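## Task

Leave the pill organiser resting flat on its base on the table with the Sunday lid swung to vertical or past it and every other lid latched closed; this must hold without the robot supporting anything, and the grippers must release and back away at the end.

## Robot and tools

Robot: two arms, left_arm and right_arm, each with a parallel two-finger gripper. The names are labels only and say nothing about image sides. Cameras: cam_high (overview), cam_left_wrist and cam_right_wrist, each 504x504 pixels.

Frame: every position is in one scene frame with its origin on the table surface midway between the arms. +z is up, +x reaches out over the table, and left_arm sits toward +y. Positions are in metres; orientations are quaternions written w first (qw, qx, qy, qz). In gripper terms, the fingers extend along the gripper's +z axis and close along its y axis. The reported end_effector_position is the point between the pads, roughly 1 cm short of the fingertips; at long reach the printed position can differ from the real one.

The row: every motion command uses 16 numbers even if only one arm should move: x, y, z, qw, qx, qy, qz, opening for left_arm, then those eight for right_arm. Position and quaternion are an absolute pose in the scene frame, not an offset. Opening runs from -1 (closed) to +1 (fully open, 0.094 m). A pose target more than 0.6 m from the arm's last reported position along any gripper axis gets the call refused and nothing is sent. To keep an arm still, resend its exact last reported pose and the opening it should keep; to hold an orientation, repeat the same quaternion you intended rather than copying a drifted one from the result.

Tools:
- execute_actions {"actions": [...], "pictures": bool}. An empty list just reports the state. One action {"rows": [[16 numbers], ...], "steps": n} runs up to 15 control steps of 1/30 s; each row covers one step and the final row repeats if rows are fewer than steps (default 15). A wait {"steps": n} (up to 300) sends nothing new and counts from the previous result. Only one item per call.
- move {"target": [16 numbers], "speed": m/s}. Both grippers travel in straight lines toward their target poses, finishing together, over 0.5 to 10 s (cut off at 10 s). speed is 0.002 to 0.5, default 0.25; rotation is capped at twice that in rad/s. Openings are sent at the start. Paths ignore obstacles and the other arm; grippers lag, wander and can overshoot speed, especially with an arm nearly straight. The result adds a move: line with the ending (done, off_target, moving, held, fault), any limits (paced = pose was clipped; held = some steps blocked, after which the arm may lurch fast) and each gripper's distance from its target.
- wait {"seconds": 0 to 10}: lets the simulation run with no new command.
- zoom_image {"camera", "region": [x0, y0, x1, y1]}: enlarged crop, at most 504 by 504 pixels, origin top-left.
- finished_scene {"scene": n}: ends and grades the current scene; irreversible. Its result says whether it succeeded and gives the next task.

Control behaviour: each step the commanded pose is clipped to within 70 mm and 16 degrees of the measured pose, and damped IK favours position over orientation. After an action ends, an arm continues only to its last clipped pose, so long reaches need several calls; check the result and send the remainder. Joint friction can leave the gripper up to about 31 mm off, and tiny commands may not move it. The simulation keeps running while you think, and the held motors keep heating meanwhile.

Results: a state line gives each gripper's position and quaternion; grip_measured shows finger opening on the command scale (Joint positions end with it in metres; each gripper may be off by about 1 mm). A Hand target line shows what the controller is driving toward. 'pose unreachable' and HELD mark steps the clearance check altered or blocked. FAULT and OVER-TEMPERATURE FAULT lines report stopped arms; MOTOR HOT warns from 75 °C, 90 °C stops the arm 10 s, 100 °C makes it drop.

Gripping: command about 0.03 below grip_measured for a firm hold, less for lighter. Finger force is roughly 50 to 62 N, weaker on parts under about 2 mm thick.

Joint ranges (rad), base to gripper: waist -2.618 to 3.054, shoulder 0 to 3.142, elbow 0 to 3.142, wrist pitch -1.571 to 1.571, wrist yaw -1.571 to 1.571, wrist roll -2.094 to 2.094.

Avoid: knocking anything off the table (immediate failure), arm-to-arm collisions or pressing, fast contacts or targets set deep past a contact (they press hard), slams, slips and drops. Loose objects may occasionally be nudged by outside pushes, so recheck before finishing. At the end the lids must stay as required with both grippers open and withdrawn.

Each tool is called in YAML: its name, and indented under it one key for each argument.

## Session

execute_actions:
  actions: []

Scene clock: 0.00 s of 4800.00 s.
left_arm: end_effector_position=(+0.3279, +0.1314, +0.1237) grip_measured=+1.000 end_effector_quat_wxyz=(+0.344, +0.689, +0.586, +0.252) | right_arm: end_effector_position=(+0.1252, -0.6666, +0.1351) grip_measured=+1.000 end_effector_quat_wxyz=(-0.202, +0.015, +0.949, -0.242)
Joint positions: left_arm=[-0.455  1.193  0.644 -0.175 -0.277  1.261  0.094] | right_arm=[-0.92   1.53   1.162 -0.998  0.612 -1.026  0.094]
Joint velocities: left_arm=[-0.017 -0.007  0.002 -0.051  0.037 -0.066  0.   ] | right_arm=[-0.012 -0.022  0.002  0.007 -0.066 -0.051  0.   ]
Hand target (left_arm): +0.328, +0.131, +0.124; +0.344, +0.689, +0.586, +0.252
Hand target (right_arm): +0.125, -0.667, +0.135; -0.202, +0.015, +0.949, -0.242

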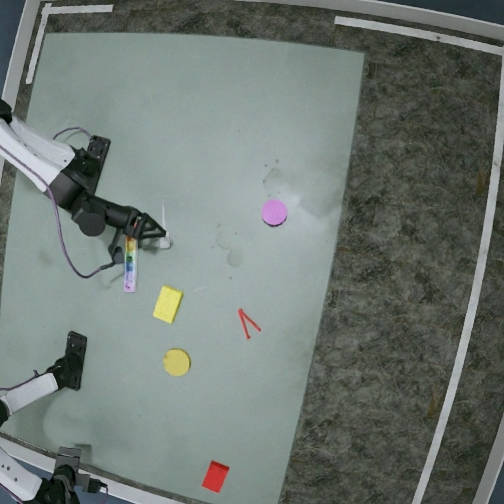

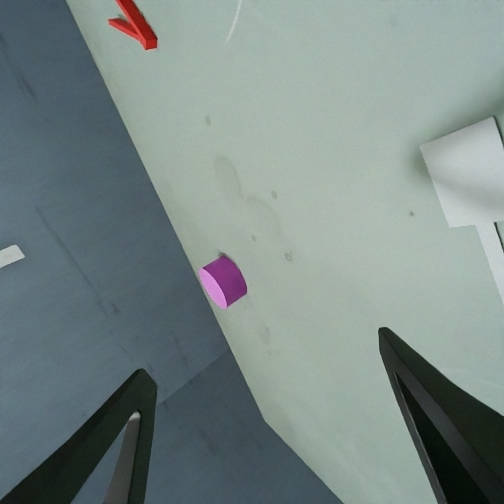

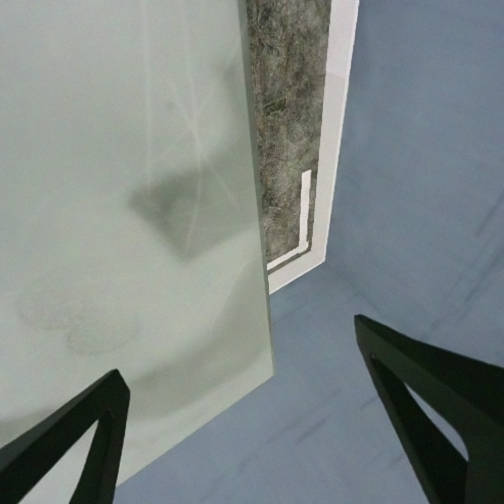

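zoom_image:
  camera: "cam_high"
  region: [70, 180, 220, 330]

move:
  target: [0.25,0.35,0.25,0,0.707,0.707,0,1, 0.1252,-0.6666,0.1351,-0.202,0.015,0.949,-0.242,1]

Region (70, 180, 220, 330) of cam_high's 504x504 image, scaled by 3.360, with more detail than that image has.

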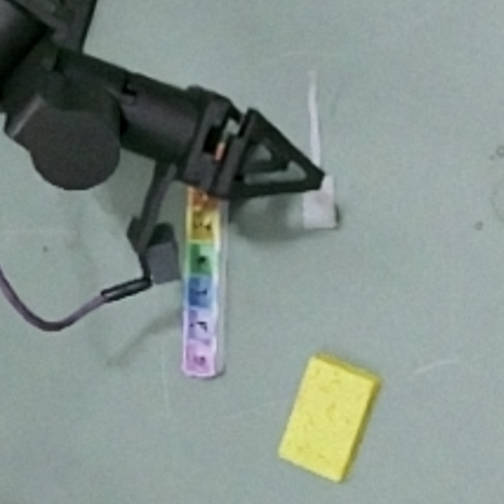

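Scene clock: 8.97 s of 4800.00 s.
left_arm: end_effector_position=(+0.2550, +0.3422, +0.2418) grip_measured=+1.000 end_effector_quat_wxyz=(+0.070, +0.699, +0.706, +0.085) | right_arm: end_effector_position=(+0.1252, -0.6666, +0.1351) grip_measured=+1.000 end_effector_quat_wxyz=(-0.202, +0.015, +0.949, -0.242)
Joint positions: left_arm=[ 0.404  1.356  1.569 -1.566  0.036  1.821  0.094] | right_arm=[-0.92   1.53   1.162 -0.998  0.612 -1.026  0.094]
Joint velocities: left_arm=[-0.017 -0.017 -0.007 -0.022 -0.051 -0.022  0.   ] | right_arm=[-0.007 -0.012 -0.012  0.051  0.022 -0.022  0.   ]
Hand target (left_arm): +0.247, +0.344, +0.252; +0.070, +0.699, +0.705, +0.099
Hand target (right_arm): +0.125, -0.667, +0.135; -0.202, +0.015, +0.949, -0.242
Off the commanded pose (left_arm): 0.012 m, 13 deg.
Off the commanded pose (right_arm): 0.000 m, 0 deg.
joint sent to its limit (left arm) — the command would take joint 4 (wrist pitch) past its lower limit, so that joint was sent only as far as its limit.
After step 90, 3.63 s passed at rest.
move: off_target (left_arm)

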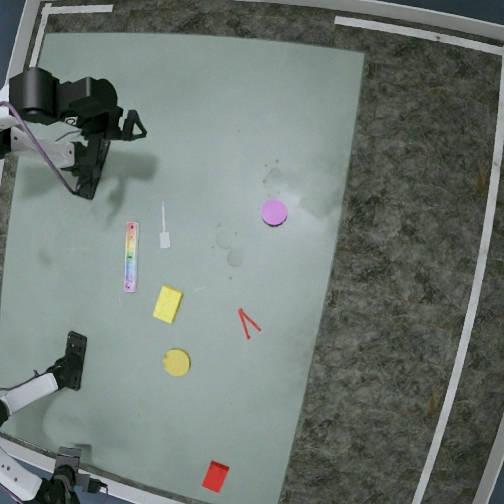

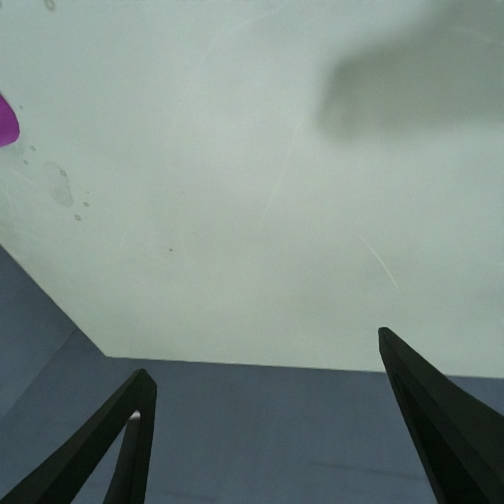

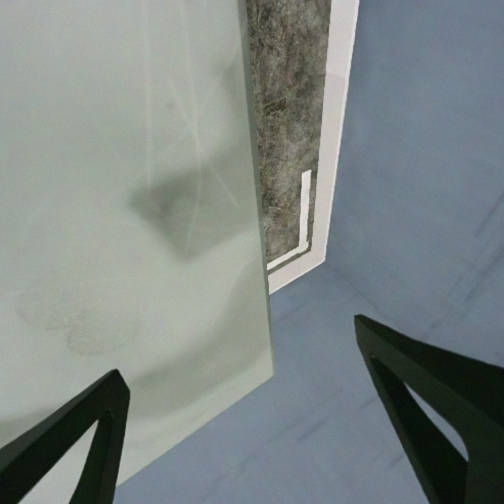

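zoom_image:
  camera: "cam_high"
  region: [90, 210, 180, 300]

Region (90, 210, 180, 300) of cam_high's 504x504 image, scaled by 5.600, with more detail than that image has.

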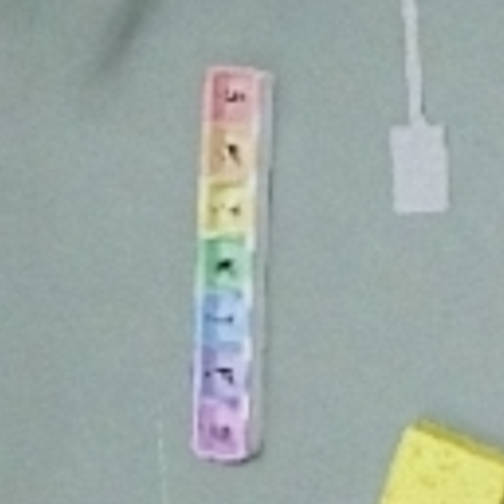

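move:
  target: [0.19,0.21,0.17,0.12,0.697,0.697,0.12,1, 0.1252,-0.6666,0.1351,-0.202,0.015,0.949,-0.242,1]

Scene clock: 37.13 s of 4800.00 s.
left_arm: end_effector_position=(+0.1925, +0.2140, +0.1725) grip_measured=+1.000 end_effector_quat_wxyz=(+0.113, +0.699, +0.696, +0.118) | right_arm: end_effector_position=(+0.1252, -0.6666, +0.1351) grip_measured=+1.000 end_effector_quat_wxyz=(-0.202, +0.015, +0.949, -0.242)
Joint positions: left_arm=[-0.404  0.996  1.043 -1.338 -0.174  1.055  0.094] | right_arm=[-0.92   1.53   1.162 -0.998  0.612 -1.026  0.094]
Joint velocities: left_arm=[-0.002 -0.017 -0.002  0.007 -0.051  0.007  0.   ] | right_arm=[-0.007 -0.007 -0.012  0.022 -0.11   0.022  0.   ]
Hand target (left_arm): +0.191, +0.215, +0.168; +0.112, +0.698, +0.696, +0.122
Hand target (right_arm): +0.125, -0.667, +0.135; -0.202, +0.015, +0.949, -0.242
Off the commanded pose (left_arm): 0.005 m, 1 deg.
Off the commanded pose (right_arm): 0.000 m, 0 deg.
After step 90, 23.70 s passed at rest.
move: done

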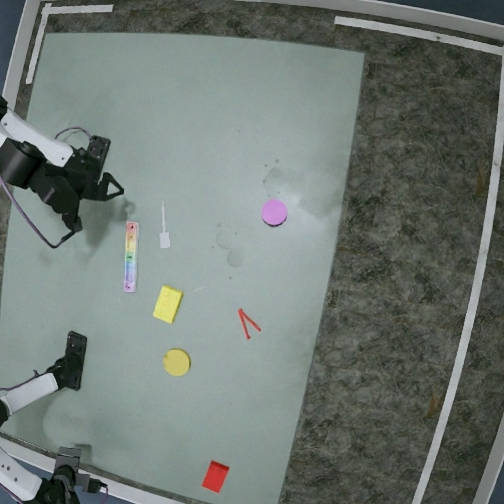

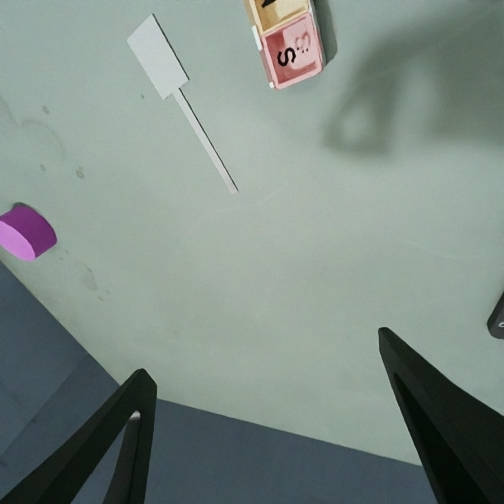

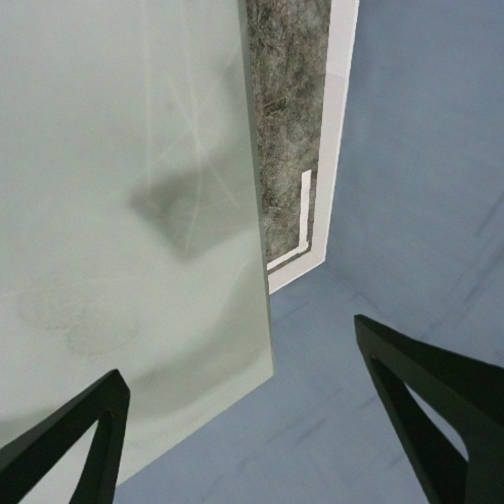

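move:
  target: [0.18,0.14,0.15,0.11,0.698,0.698,-0.11,1, 0.1252,-0.6666,0.1351,-0.202,0.015,0.949,-0.242,1]

Scene clock: 53.47 s of 4800.00 s.
left_arm: end_effector_position=(+0.1737, +0.1432, +0.1517) grip_measured=+1.000 end_effector_quat_wxyz=(+0.109, +0.704, +0.694, -0.106) | right_arm: end_effector_position=(+0.1252, -0.6666, +0.1351) grip_measured=+1.000 end_effector_quat_wxyz=(-0.202, +0.015, +0.949, -0.242)
Joint positions: left_arm=[-0.384  1.171  1.058 -1.299  0.262  1.041  0.094] | right_arm=[-0.92   1.53   1.162 -0.998  0.612 -1.026  0.094]
Joint velocities: left_arm=[-0.017  0.002 -0.007  0.007  0.051 -0.066  0.   ] | right_arm=[ 0.002 -0.012 -0.007 -0.022 -0.051 -0.022  0.   ]
Hand target (left_arm): +0.180, +0.140, +0.152; +0.112, +0.698, +0.699, -0.110
Hand target (right_arm): +0.125, -0.667, +0.135; -0.202, +0.015, +0.949, -0.242
Off the commanded pose (left_arm): 0.007 m, 1 deg.
Off the commanded pose (right_arm): 0.000 m, 0 deg.
After step 90, 11.87 s passed at rest.
move: done

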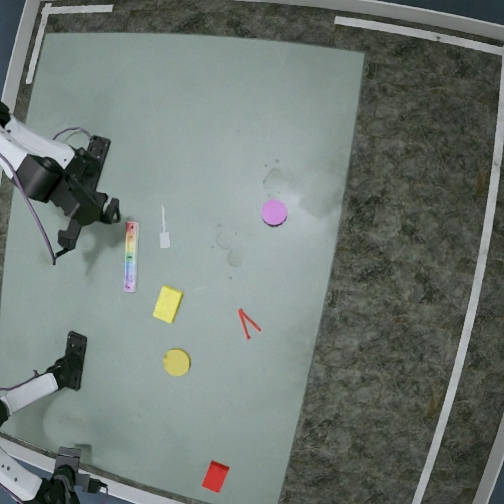

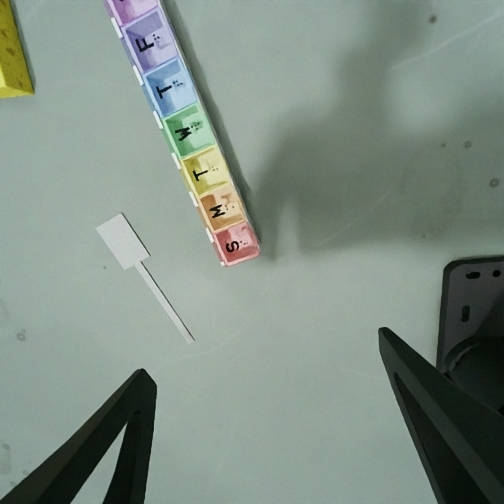

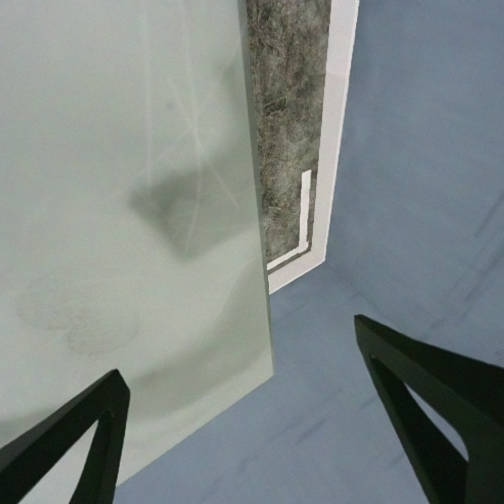

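zoom_image:
  camera: "cam_left_wrist"
  region: [140, 130, 300, 290]

Region (140, 130, 300, 290) of cam_left_wrist's 504x504 image, scaled by 3.150, with more detail than that image has.

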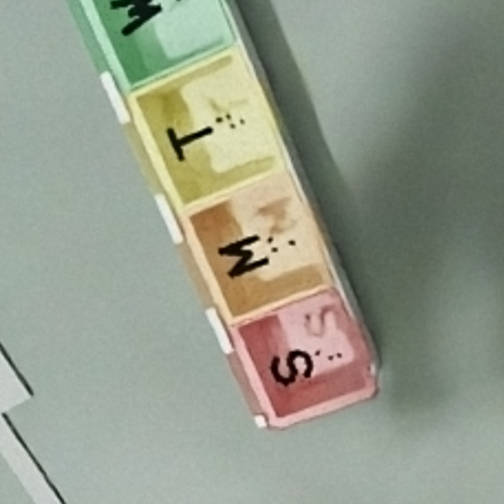

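move:
  target: [0.10,0.12,0.10,0.383,0,0.924,0,1, 0.1252,-0.6666,0.1351,-0.202,0.015,0.949,-0.242,1]

Scene clock: 85.00 s of 4800.00 s.
left_arm: end_effector_position=(+0.1081, +0.1260, +0.0980) grip_measured=+1.000 end_effector_quat_wxyz=(+0.382, -0.003, +0.924, +0.004) | right_arm: end_effector_position=(+0.1252, -0.6666, +0.1351) grip_measured=+1.000 end_effector_quat_wxyz=(-0.202, +0.015, +0.949, -0.242)
Joint positions: left_arm=[-1.625  1.25   0.721 -1.246 -0.763 -1.854  0.094] | right_arm=[-0.92   1.53   1.162 -0.998  0.612 -1.026  0.094]
Joint velocities: left_arm=[-0.012 -0.007 -0.012  0.022 -0.022 -0.051  0.   ] | right_arm=[-0.007  0.007  0.007  0.037 -0.051 -0.022  0.   ]
Hand target (left_arm): +0.107, +0.124, +0.100; +0.388, +0.002, +0.922, +0.012
Hand target (right_arm): +0.125, -0.667, +0.135; -0.202, +0.015, +0.949, -0.242
Off the commanded pose (left_arm): 0.010 m, 1 deg.
Off the commanded pose (right_arm): 0.000 m, 0 deg.
After step 90, 24.60 s passed at rest.
move: done

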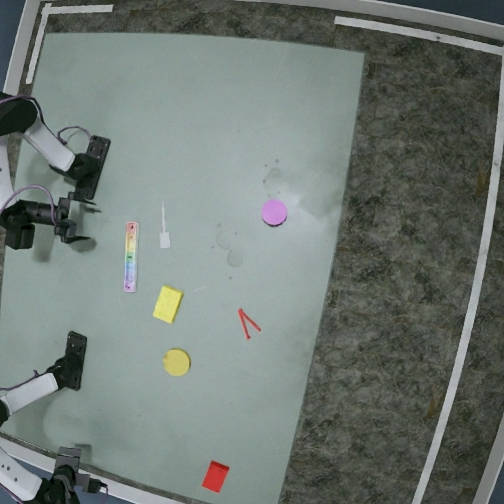

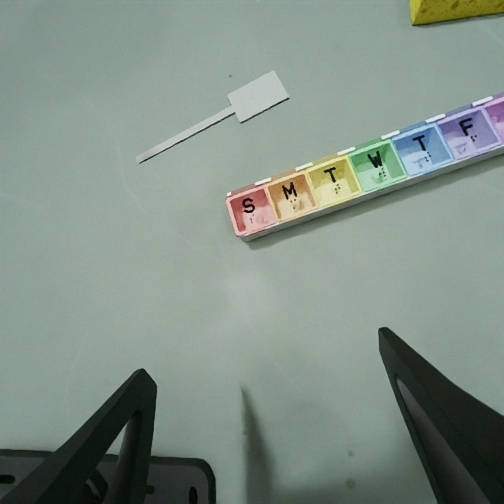

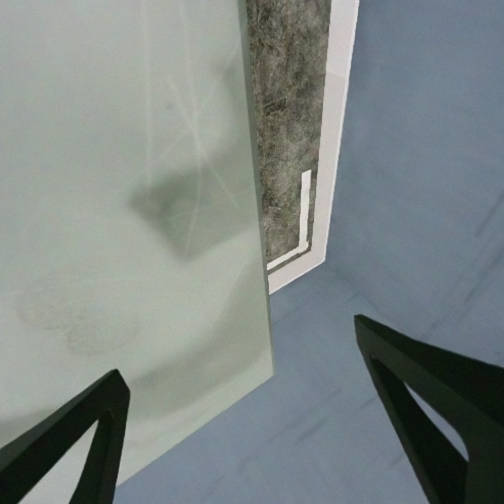

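move:
  target: [0.125,0.09,0.055,0.47,0,0.883,0,1, 0.1252,-0.6666,0.1351,-0.202,0.015,0.949,-0.242,1]

Scene clock: 93.80 s of 4800.00 s.
left_arm: end_effector_position=(+0.1208, +0.0836, +0.0636) grip_measured=+1.000 end_effector_quat_wxyz=(+0.465, -0.004, +0.885, -0.014) | right_arm: end_effector_position=(+0.1252, -0.6666, +0.1351) grip_measured=+1.000 end_effector_quat_wxyz=(-0.202, +0.015, +0.949, -0.242)
Joint positions: left_arm=[-1.625  1.538  0.69  -0.959 -0.947 -1.896  0.094] | right_arm=[-0.92   1.53   1.162 -0.998  0.612 -1.026  0.094]
Joint velocities: left_arm=[-0.017  0.007 -0.002  0.007  0.037 -0.022  0.   ] | right_arm=[ 0.007  0.012 -0.007  0.007  0.007 -0.007  0.   ]
Hand target (left_arm): +0.125, +0.090, +0.056; +0.470, -0.001, +0.883, +0.001
Hand target (right_arm): +0.125, -0.667, +0.135; -0.202, +0.015, +0.949, -0.242
Off the commanded pose (left_arm): 0.012 m, 2 deg.
Off the commanded pose (right_arm): 0.000 m, 0 deg.
After step 90, 4.73 s passed at rest.
move: off_target (left_arm)

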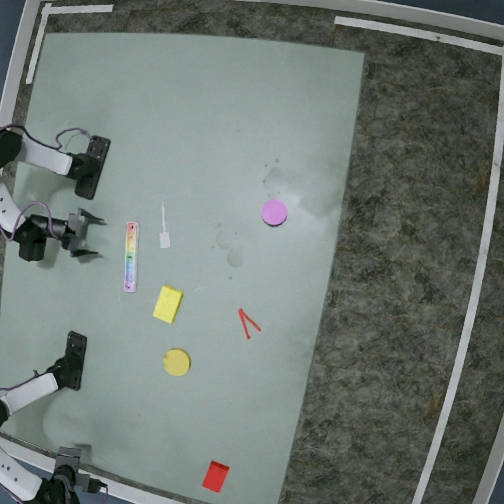

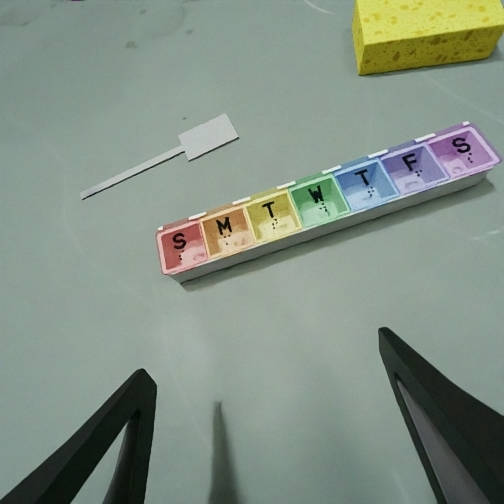

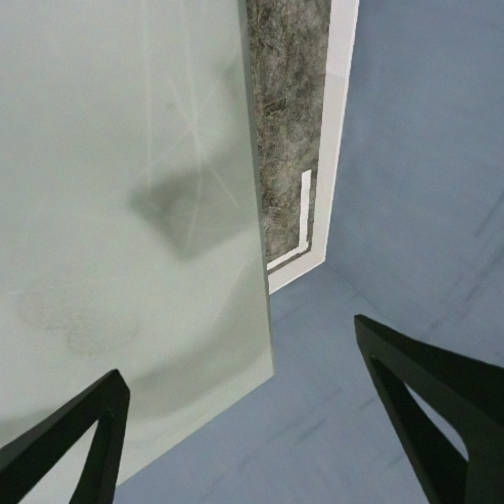

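zoom_image:
  camera: "cam_left_wrist"
  region: [140, 170, 320, 300]

zoom_image:
  camera: "cam_left_wrist"
  region: [300, 100, 504, 260]

Region (140, 170, 320, 300) of cam_left_wrist's 504x504 image, scaled by 2.800, with more detail than that image has.

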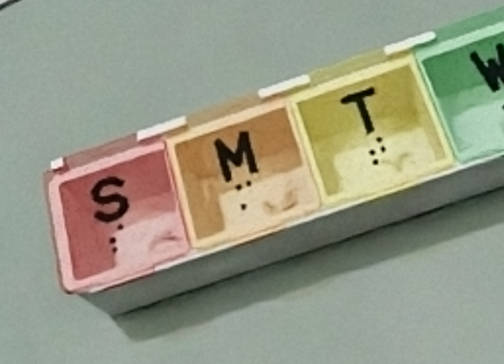

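Region (300, 100, 504, 260) of cam_left_wrist's 504x504 image, scaled by 2.471, with more detail than that image has; it fills the top 395 rows of this view, and the rest is white.

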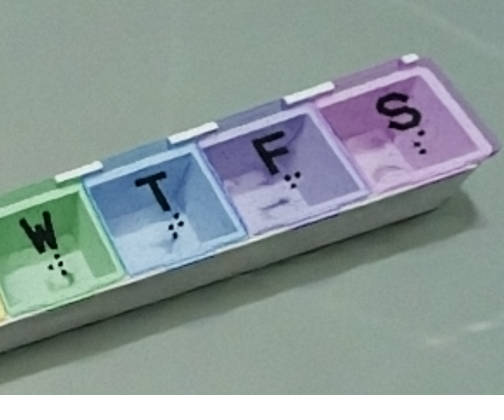

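move:
  target: [0.14,0.11,0.03,0.574,0,0.819,0,1, 0.1252,-0.6666,0.1351,-0.202,0.015,0.949,-0.242,1]
  speed: 0.1

Scene clock: 106.13 s of 4800.00 s.
left_arm: end_effector_position=(+0.1401, +0.1042, +0.0371) grip_measured=+1.000 end_effector_quat_wxyz=(+0.562, -0.002, +0.827, -0.009) | right_arm: end_effector_position=(+0.1252, -0.6666, +0.1351) grip_measured=+1.000 end_effector_quat_wxyz=(-0.202, +0.015, +0.949, -0.242)
Joint positions: left_arm=[-1.64   1.758  0.563 -0.832 -1.147 -2.082  0.094] | right_arm=[-0.92   1.53   1.162 -0.998  0.612 -1.026  0.094]
Joint velocities: left_arm=[-0.007  0.012 -0.002 -0.022  0.007 -0.022  0.   ] | right_arm=[ 0.007  0.012 -0.002  0.037 -0.022  0.007  0.   ]
Hand target (left_arm): +0.141, +0.110, +0.032; +0.566, +0.007, +0.824, -0.002
Hand target (right_arm): +0.125, -0.667, +0.135; -0.202, +0.015, +0.949, -0.242
Off the commanded pose (left_arm): 0.009 m, 2 deg.
Off the commanded pose (right_arm): 0.000 m, 0 deg.
joint sent to its limit (left arm) — the command would take joint 6 (wrist roll) past its lower limit, so that joint was sent only as far as its limit.
After step 90, 7.57 s passed at rest.
move: done

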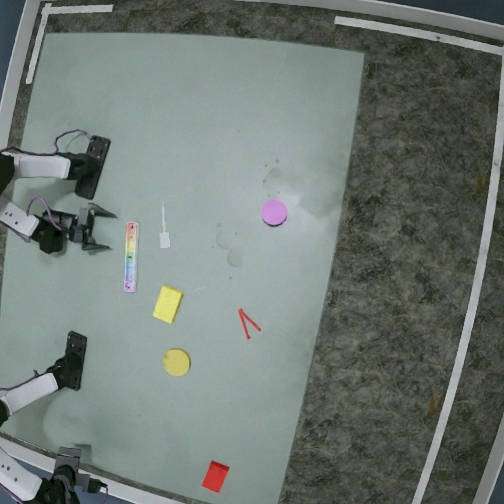

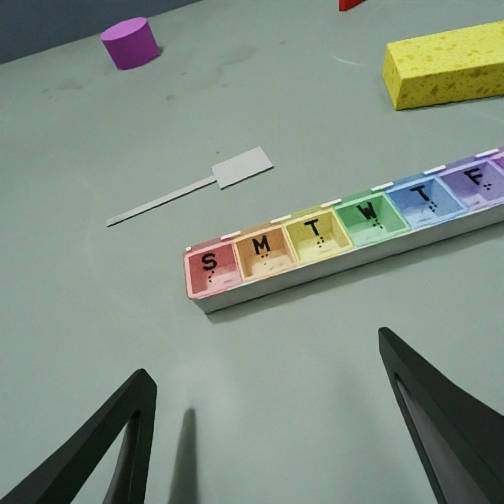

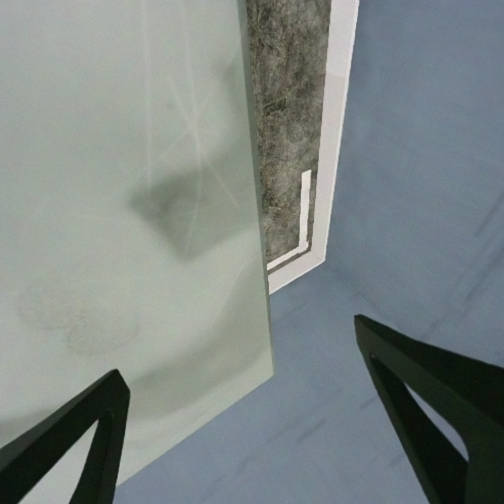

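zoom_image:
  camera: "cam_left_wrist"
  region: [170, 220, 290, 320]

Region (170, 220, 290, 320) of cam_left_wrist's 504x504 image, scaled by 4.200, with more detail than that image has.

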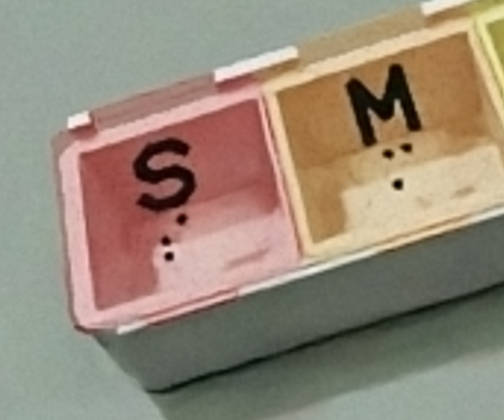

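move:
  target: [0.12,0.15,0.06,0.496,0.113,0.858,-0.065,-1, 0.205,0.0,0.10,-0.123,0.696,0.696,0.123,1]

Scene clock: 143.53 s of 4800.00 s.
left_arm: end_effector_position=(+0.1201, +0.1411, +0.0616) grip_measured=-0.995 end_effector_quat_wxyz=(+0.502, +0.107, +0.855, -0.073) | right_arm: end_effector_position=(+0.2151, +0.0045, +0.0945) grip_measured=+1.000 end_effector_quat_wxyz=(-0.219, +0.515, +0.823, +0.097)
Joint positions: left_arm=[-1.824  1.176  0.348 -0.963 -1.05  -1.844  0.   ] | right_arm=[ 1.012  1.905  1.492 -0.981 -0.454  2.098  0.094]
Joint velocities: left_arm=[-0.007  0.012  0.007 -0.022 -0.037 -0.066  0.001] | right_arm=[ 0.007 -0.007 -0.007 -0.037 -0.007 -0.037  0.   ]
Hand target (left_arm): +0.121, +0.149, +0.058; +0.498, +0.115, +0.857, -0.065
Hand target (right_arm): +0.215, +0.011, +0.099; -0.222, +0.513, +0.822, +0.103
Off the commanded pose (left_arm): 0.009 m, 1 deg.
Off the commanded pose (right_arm): 0.012 m, 28 deg; orientation clipped at the last step of the last action.
joint sent to its limit (right arm) — the command would take joint 6 (wrist roll) past its upper limit, so that joint was sent only as far as its limit.
After step 90, 30.50 s passed at rest.
move: off_target (right_arm); limits=paced

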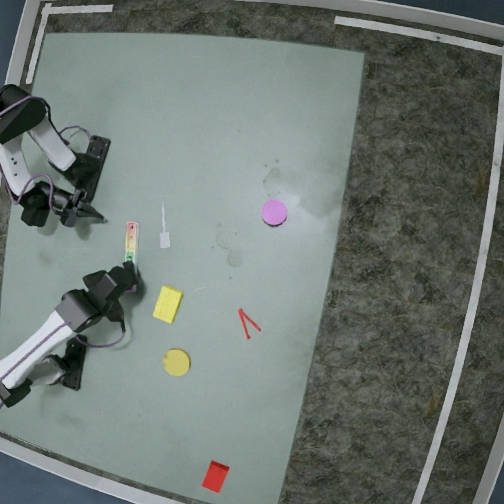

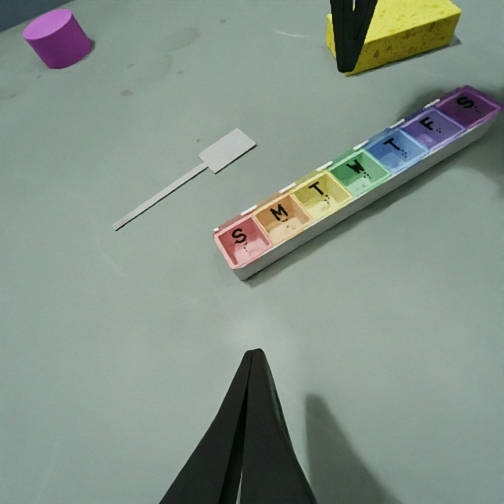

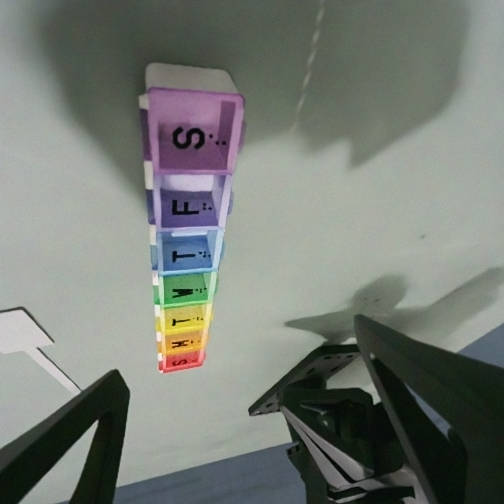

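move:
  target: [0.12,0.15,0.06,0.496,0.113,0.858,-0.065,-1, 0.205,0.0,0.11,0,-0.087,0.996,0,1]
  speed: 0.5

move:
  target: [0.12,0.15,0.06,0.496,0.113,0.858,-0.065,-1, 0.205,0.02,0.07,-0.123,0.696,-0.696,-0.123,1]
  speed: 0.4

Scene clock: 162.63 s of 4800.00 s.
left_arm: end_effector_position=(+0.1206, +0.1451, +0.0618) grip_measured=-0.995 end_effector_quat_wxyz=(+0.502, +0.111, +0.855, -0.065) | right_arm: end_effector_position=(+0.2041, -0.0008, +0.1055) grip_measured=+1.000 end_effector_quat_wxyz=(-0.005, -0.078, +0.997, +0.006)
Joint positions: left_arm=[-1.829  1.176  0.348 -0.992 -1.043 -1.856  0.   ] | right_arm=[ 1.213  2.038  1.806 -1.332 -0.014  0.984  0.094]
Joint velocities: left_arm=[-0.007 -0.007  0.002 -0.051  0.051  0.037 -0.   ] | right_arm=[ 0.002 -0.007  0.012 -0.022  0.081 -0.037  0.   ]
Hand target (left_arm): +0.120, +0.150, +0.060; +0.496, +0.113, +0.858, -0.065
Hand target (right_arm): +0.204, +0.001, +0.109; -0.000, -0.087, +0.996, +0.005
Off the commanded pose (left_arm): 0.005 m, 1 deg.
Off the commanded pose (right_arm): 0.005 m, 1 deg.
After step 90, 14.00 s passed at rest.
move: done

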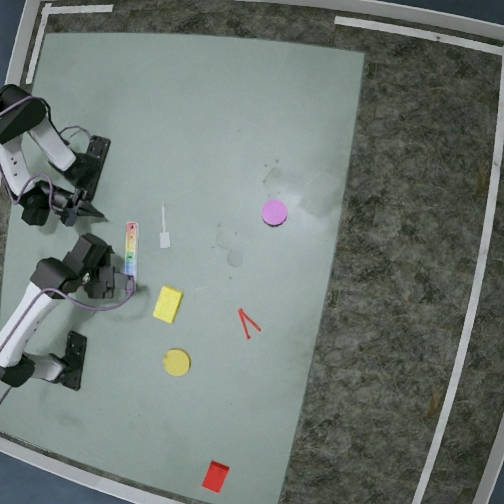

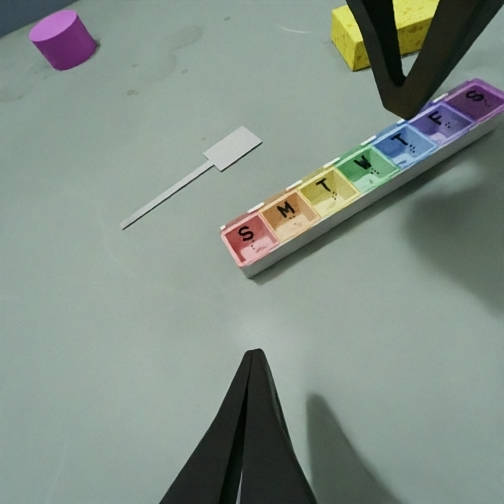

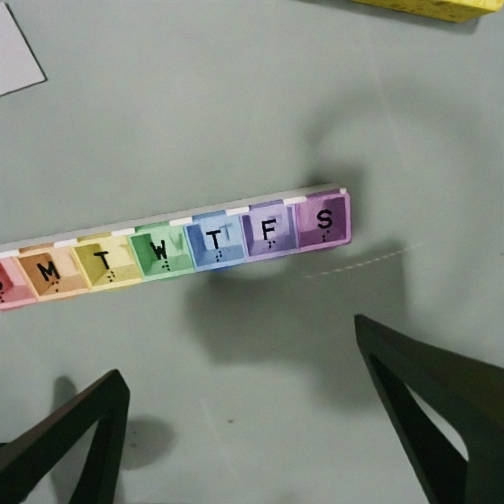

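Scene clock: 165.17 s of 4800.00 s.
left_arm: end_effector_position=(+0.1206, +0.1451, +0.0618) grip_measured=-0.995 end_effector_quat_wxyz=(+0.502, +0.111, +0.855, -0.065) | right_arm: end_effector_position=(+0.2033, +0.0210, +0.0680) grip_measured=+1.000 end_effector_quat_wxyz=(-0.111, +0.695, -0.700, -0.117)
Joint positions: left_arm=[-1.829  1.176  0.348 -0.992 -1.043 -1.856  0.   ] | right_arm=[ 1.182  1.871  1.375 -0.786 -0.148 -0.433  0.094]
Joint velocities: left_arm=[ 0.002 -0.017  0.002  0.022 -0.11   0.066 -0.   ] | right_arm=[-0.012 -0.012 -0.002  0.037  0.007 -0.037  0.   ]
Hand target (left_arm): +0.120, +0.150, +0.060; +0.496, +0.113, +0.858, -0.065
Hand target (right_arm): +0.206, +0.021, +0.072; -0.121, +0.695, -0.697, -0.123
Off the commanded pose (left_arm): 0.005 m, 1 deg.
Off the commanded pose (right_arm): 0.003 m, 2 deg.
move: done

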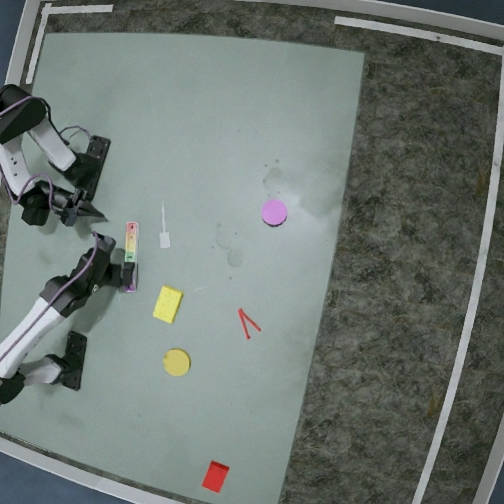

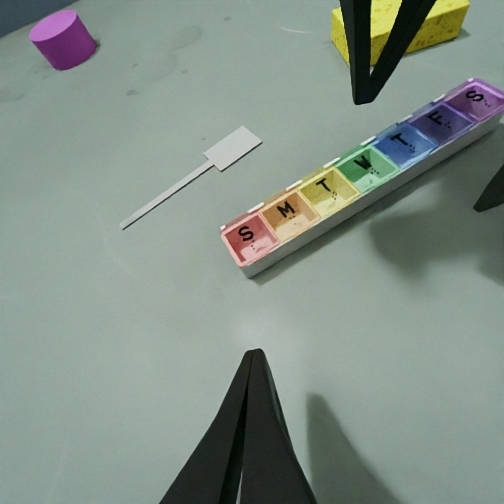

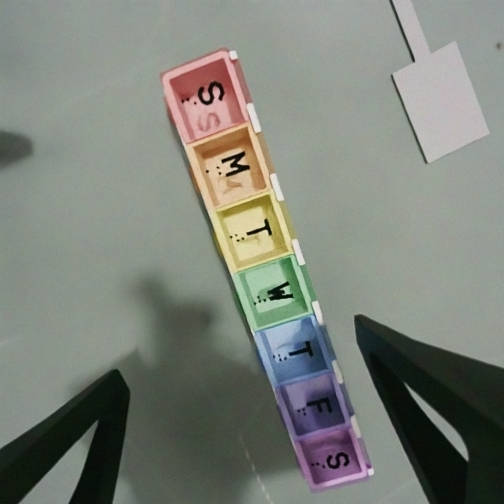

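move:
  target: [0.12,0.15,0.06,0.496,0.113,0.858,-0.065,-1, 0.223,0.035,0.04,-0.123,0.696,-0.696,-0.123,1]
  speed: 0.15

Scene clock: 180.87 s of 4800.00 s.
left_arm: end_effector_position=(+0.1206, +0.1451, +0.0618) grip_measured=-0.995 end_effector_quat_wxyz=(+0.502, +0.111, +0.855, -0.065) | right_arm: end_effector_position=(+0.2196, +0.0308, +0.0391) grip_measured=+1.000 end_effector_quat_wxyz=(-0.114, +0.696, -0.700, -0.116)
Joint positions: left_arm=[-1.829  1.176  0.348 -0.992 -1.043 -1.856  0.   ] | right_arm=[ 1.156  1.959  1.375 -0.697 -0.153 -0.46   0.094]
Joint velocities: left_arm=[-0.002 -0.007  0.012  0.037 -0.022  0.007  0.001] | right_arm=[-0.012  0.002 -0.007  0.081  0.007 -0.051  0.   ]
Hand target (left_arm): +0.120, +0.150, +0.060; +0.496, +0.113, +0.858, -0.065
Hand target (right_arm): +0.224, +0.035, +0.040; -0.123, +0.696, -0.696, -0.122
Off the commanded pose (left_arm): 0.005 m, 1 deg.
Off the commanded pose (right_arm): 0.005 m, 1 deg.
After step 90, 11.80 s passed at rest.
move: done

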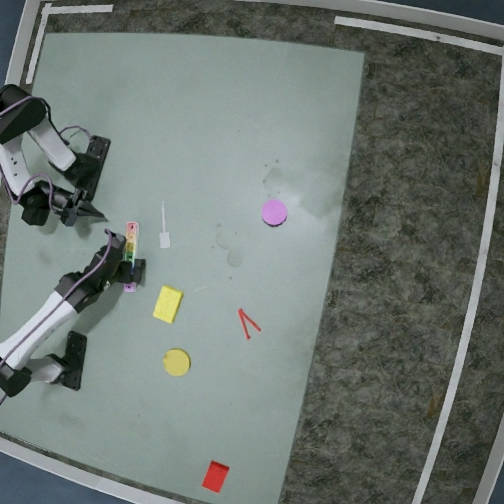

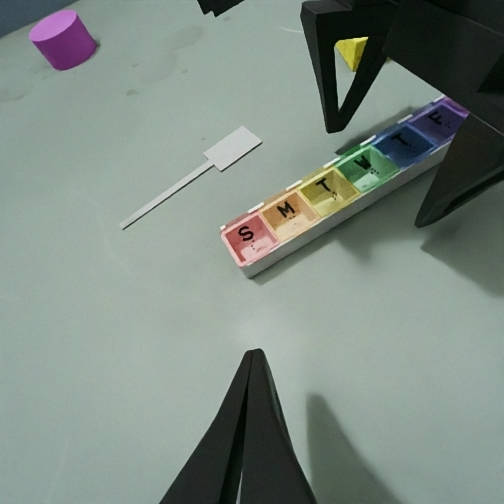

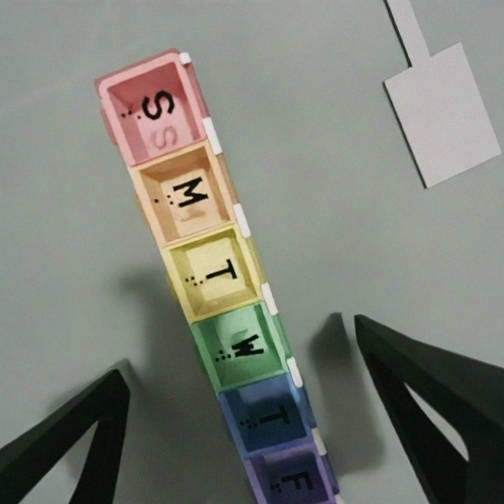

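move:
  target: [0.12,0.15,0.06,0.496,0.113,0.858,-0.065,-1, 0.224,0.035,0.014,-0.123,0.696,-0.696,-0.123,1]
  speed: 0.08

move:
  target: [0.12,0.15,0.06,0.496,0.113,0.858,-0.065,-1, 0.224,0.035,0.014,-0.123,0.696,-0.696,-0.123,-0.2]
  speed: 0.08

Scene clock: 187.97 s of 4800.00 s.
left_arm: end_effector_position=(+0.1206, +0.1451, +0.0618) grip_measured=-0.995 end_effector_quat_wxyz=(+0.502, +0.111, +0.855, -0.065) | right_arm: end_effector_position=(+0.2240, +0.0397, +0.0246) grip_measured=+1.000 end_effector_quat_wxyz=(-0.130, +0.696, -0.696, -0.122)
Joint positions: left_arm=[-1.829  1.176  0.348 -0.992 -1.043 -1.856  0.   ] | right_arm=[ 1.155  1.99   1.346 -0.603 -0.156 -0.463  0.094]
Joint velocities: left_arm=[-0.002  0.012 -0.007  0.095 -0.037 -0.022 -0.   ] | right_arm=[ 0.002 -0.007 -0.007 -0.007 -0.022 -0.007  0.   ]
Hand target (left_arm): +0.120, +0.150, +0.060; +0.496, +0.113, +0.858, -0.065
Hand target (right_arm): +0.224, +0.035, +0.014; -0.123, +0.696, -0.696, -0.123
Off the commanded pose (left_arm): 0.005 m, 1 deg.
Off the commanded pose (right_arm): 0.012 m, 1 deg.
After step 90, 3.23 s passed at rest.
move: off_target (right_arm)

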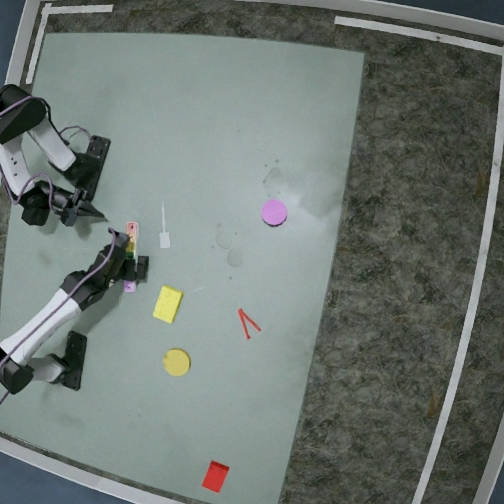

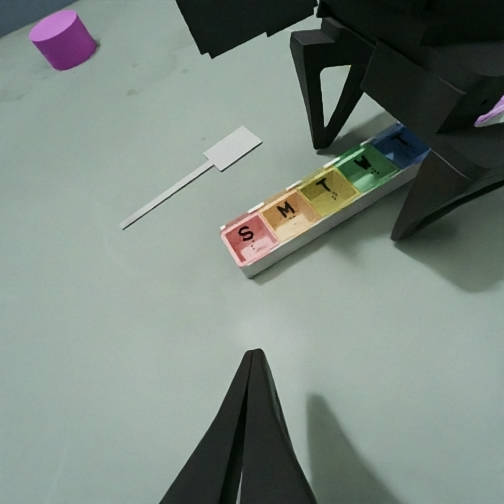

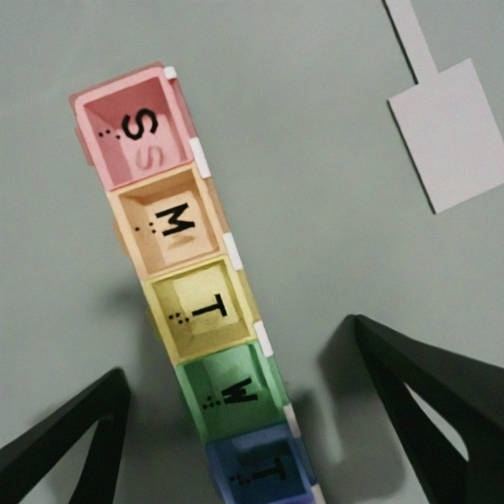

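Scene clock: 188.67 s of 4800.00 s.
left_arm: end_effector_position=(+0.1206, +0.1451, +0.0618) grip_measured=-0.995 end_effector_quat_wxyz=(+0.502, +0.111, +0.855, -0.065) | right_arm: end_effector_position=(+0.2241, +0.0399, +0.0247) grip_measured=-0.199 end_effector_quat_wxyz=(-0.130, +0.696, -0.696, -0.122)
Joint positions: left_arm=[-1.829  1.176  0.348 -0.992 -1.043 -1.856  0.   ] | right_arm=[ 1.155  1.99   1.346 -0.602 -0.156 -0.463  0.038]
Joint velocities: left_arm=[ 0.007 -0.007 -0.022 -0.095 -0.022 -0.022  0.   ] | right_arm=[-0.007  0.002  0.002 -0.037 -0.007 -0.095 -0.   ]
Hand target (left_arm): +0.120, +0.150, +0.060; +0.496, +0.113, +0.858, -0.065
Hand target (right_arm): +0.224, +0.035, +0.014; -0.123, +0.696, -0.696, -0.123
Off the commanded pose (left_arm): 0.005 m, 1 deg.
Off the commanded pose (right_arm): 0.012 m, 1 deg.
move: off_target (right_arm)

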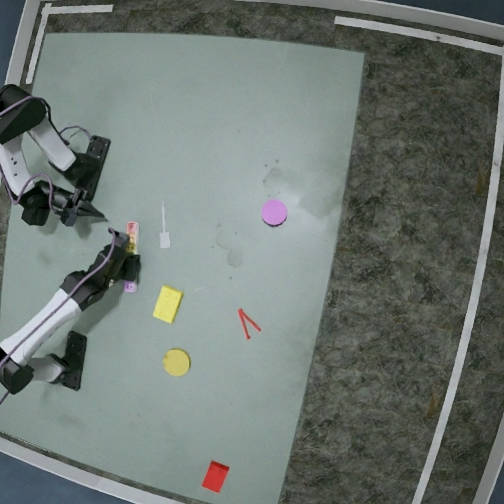

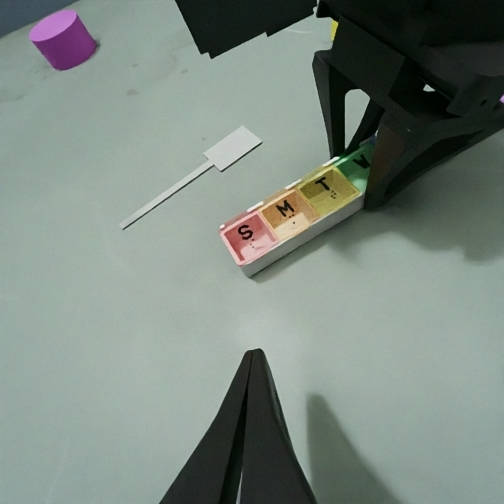

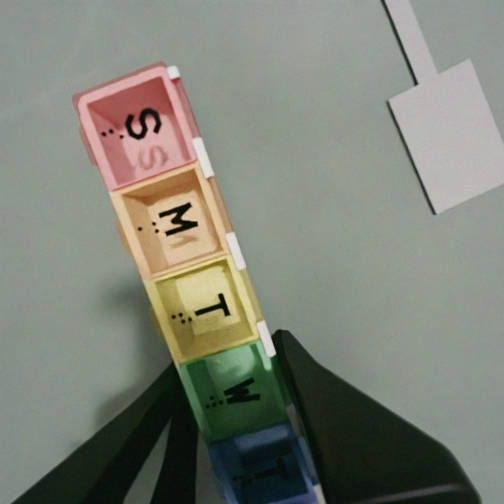

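move:
  target: [0.12,0.15,0.06,0.496,0.113,0.858,-0.065,-1, 0.224,0.038,0.004,-0.123,0.696,-0.696,-0.123,-0.1]
  speed: 0.03

Scene clock: 194.17 s of 4800.00 s.
left_arm: end_effector_position=(+0.1206, +0.1451, +0.0618) grip_measured=-0.995 end_effector_quat_wxyz=(+0.502, +0.111, +0.855, -0.065) | right_arm: end_effector_position=(+0.2277, +0.0470, +0.0232) grip_measured=-0.101 end_effector_quat_wxyz=(-0.143, +0.695, -0.693, -0.127)
Joint positions: left_arm=[-1.829  1.176  0.348 -0.992 -1.043 -1.856  0.   ] | right_arm=[ 1.155  2.001  1.346 -0.563 -0.156 -0.463  0.042]
Joint velocities: left_arm=[-0.007 -0.007 -0.002 -0.022  0.051 -0.007 -0.   ] | right_arm=[ 0.002  0.002  0.002  0.007  0.066 -0.022  0.   ]
Hand target (left_arm): +0.120, +0.150, +0.060; +0.496, +0.113, +0.858, -0.065
Hand target (right_arm): +0.224, +0.038, +0.004; -0.123, +0.696, -0.696, -0.123
Off the commanded pose (left_arm): 0.005 m, 1 deg.
Off the commanded pose (right_arm): 0.021 m, 2 deg.
After step 90, 1.53 s passed at rest.
move: off_target (right_arm)

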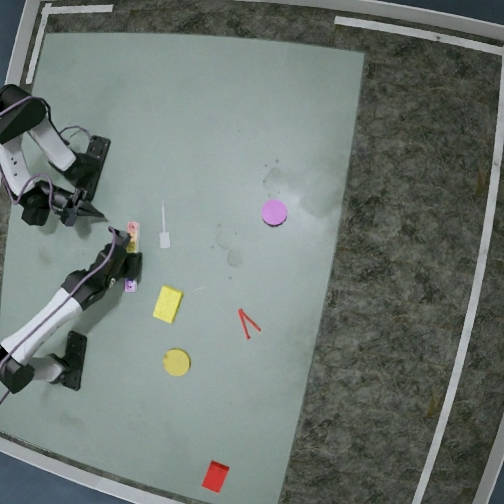

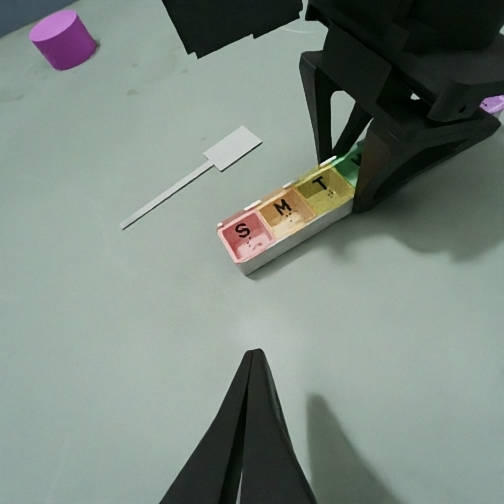

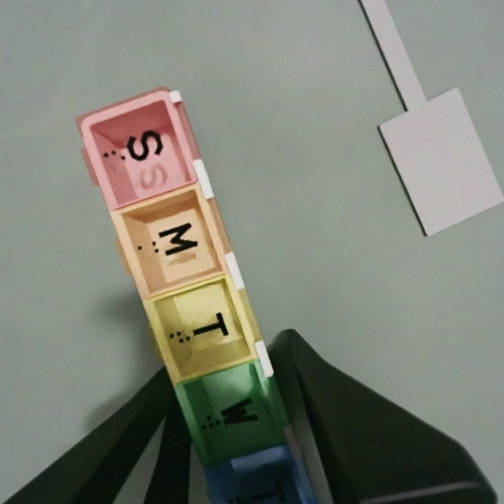

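move:
  target: [0.12,0.15,0.06,0.496,0.113,0.858,-0.065,-1, 0.227,0.047,0.018,-0.135,0.695,-0.694,-0.125,-0.36]
  speed: 0.03

Scene clock: 199.57 s of 4800.00 s.
left_arm: end_effector_position=(+0.1206, +0.1451, +0.0618) grip_measured=-0.995 end_effector_quat_wxyz=(+0.502, +0.111, +0.855, -0.065) | right_arm: end_effector_position=(+0.2279, +0.0476, +0.0234) grip_measured=-0.326 end_effector_quat_wxyz=(-0.144, +0.695, -0.693, -0.127)
Joint positions: left_arm=[-1.829  1.176  0.348 -0.992 -1.043 -1.856  0.   ] | right_arm=[ 1.155  2.001  1.346 -0.561 -0.157 -0.463  0.032]
Joint velocities: left_arm=[-0.007 -0.007 -0.007 -0.037 -0.022 -0.095 -0.001] | right_arm=[-0.007 -0.002 -0.007  0.037  0.066  0.022  0.001]
Hand target (left_arm): +0.120, +0.150, +0.060; +0.496, +0.113, +0.858, -0.065
Hand target (right_arm): +0.227, +0.047, +0.018; -0.135, +0.696, -0.694, -0.125
Off the commanded pose (left_arm): 0.005 m, 1 deg.
Off the commanded pose (right_arm): 0.006 m, 1 deg.
After step 90, 1.70 s passed at rest.
move: done

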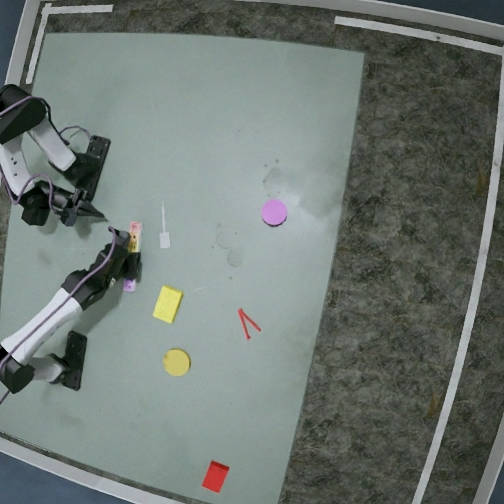

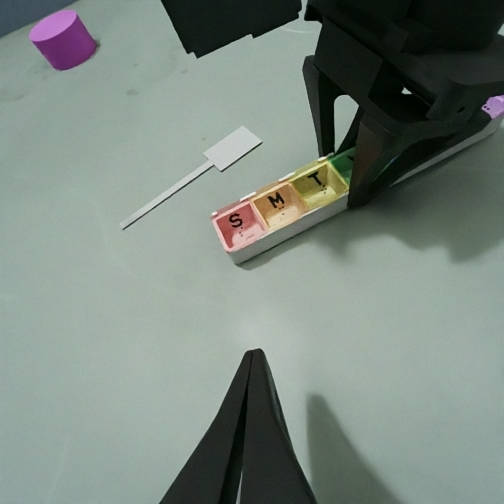

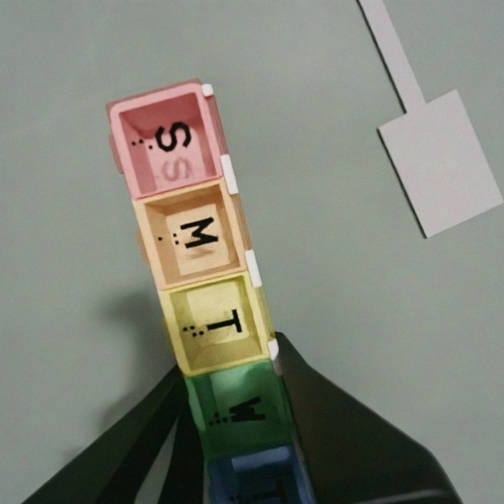

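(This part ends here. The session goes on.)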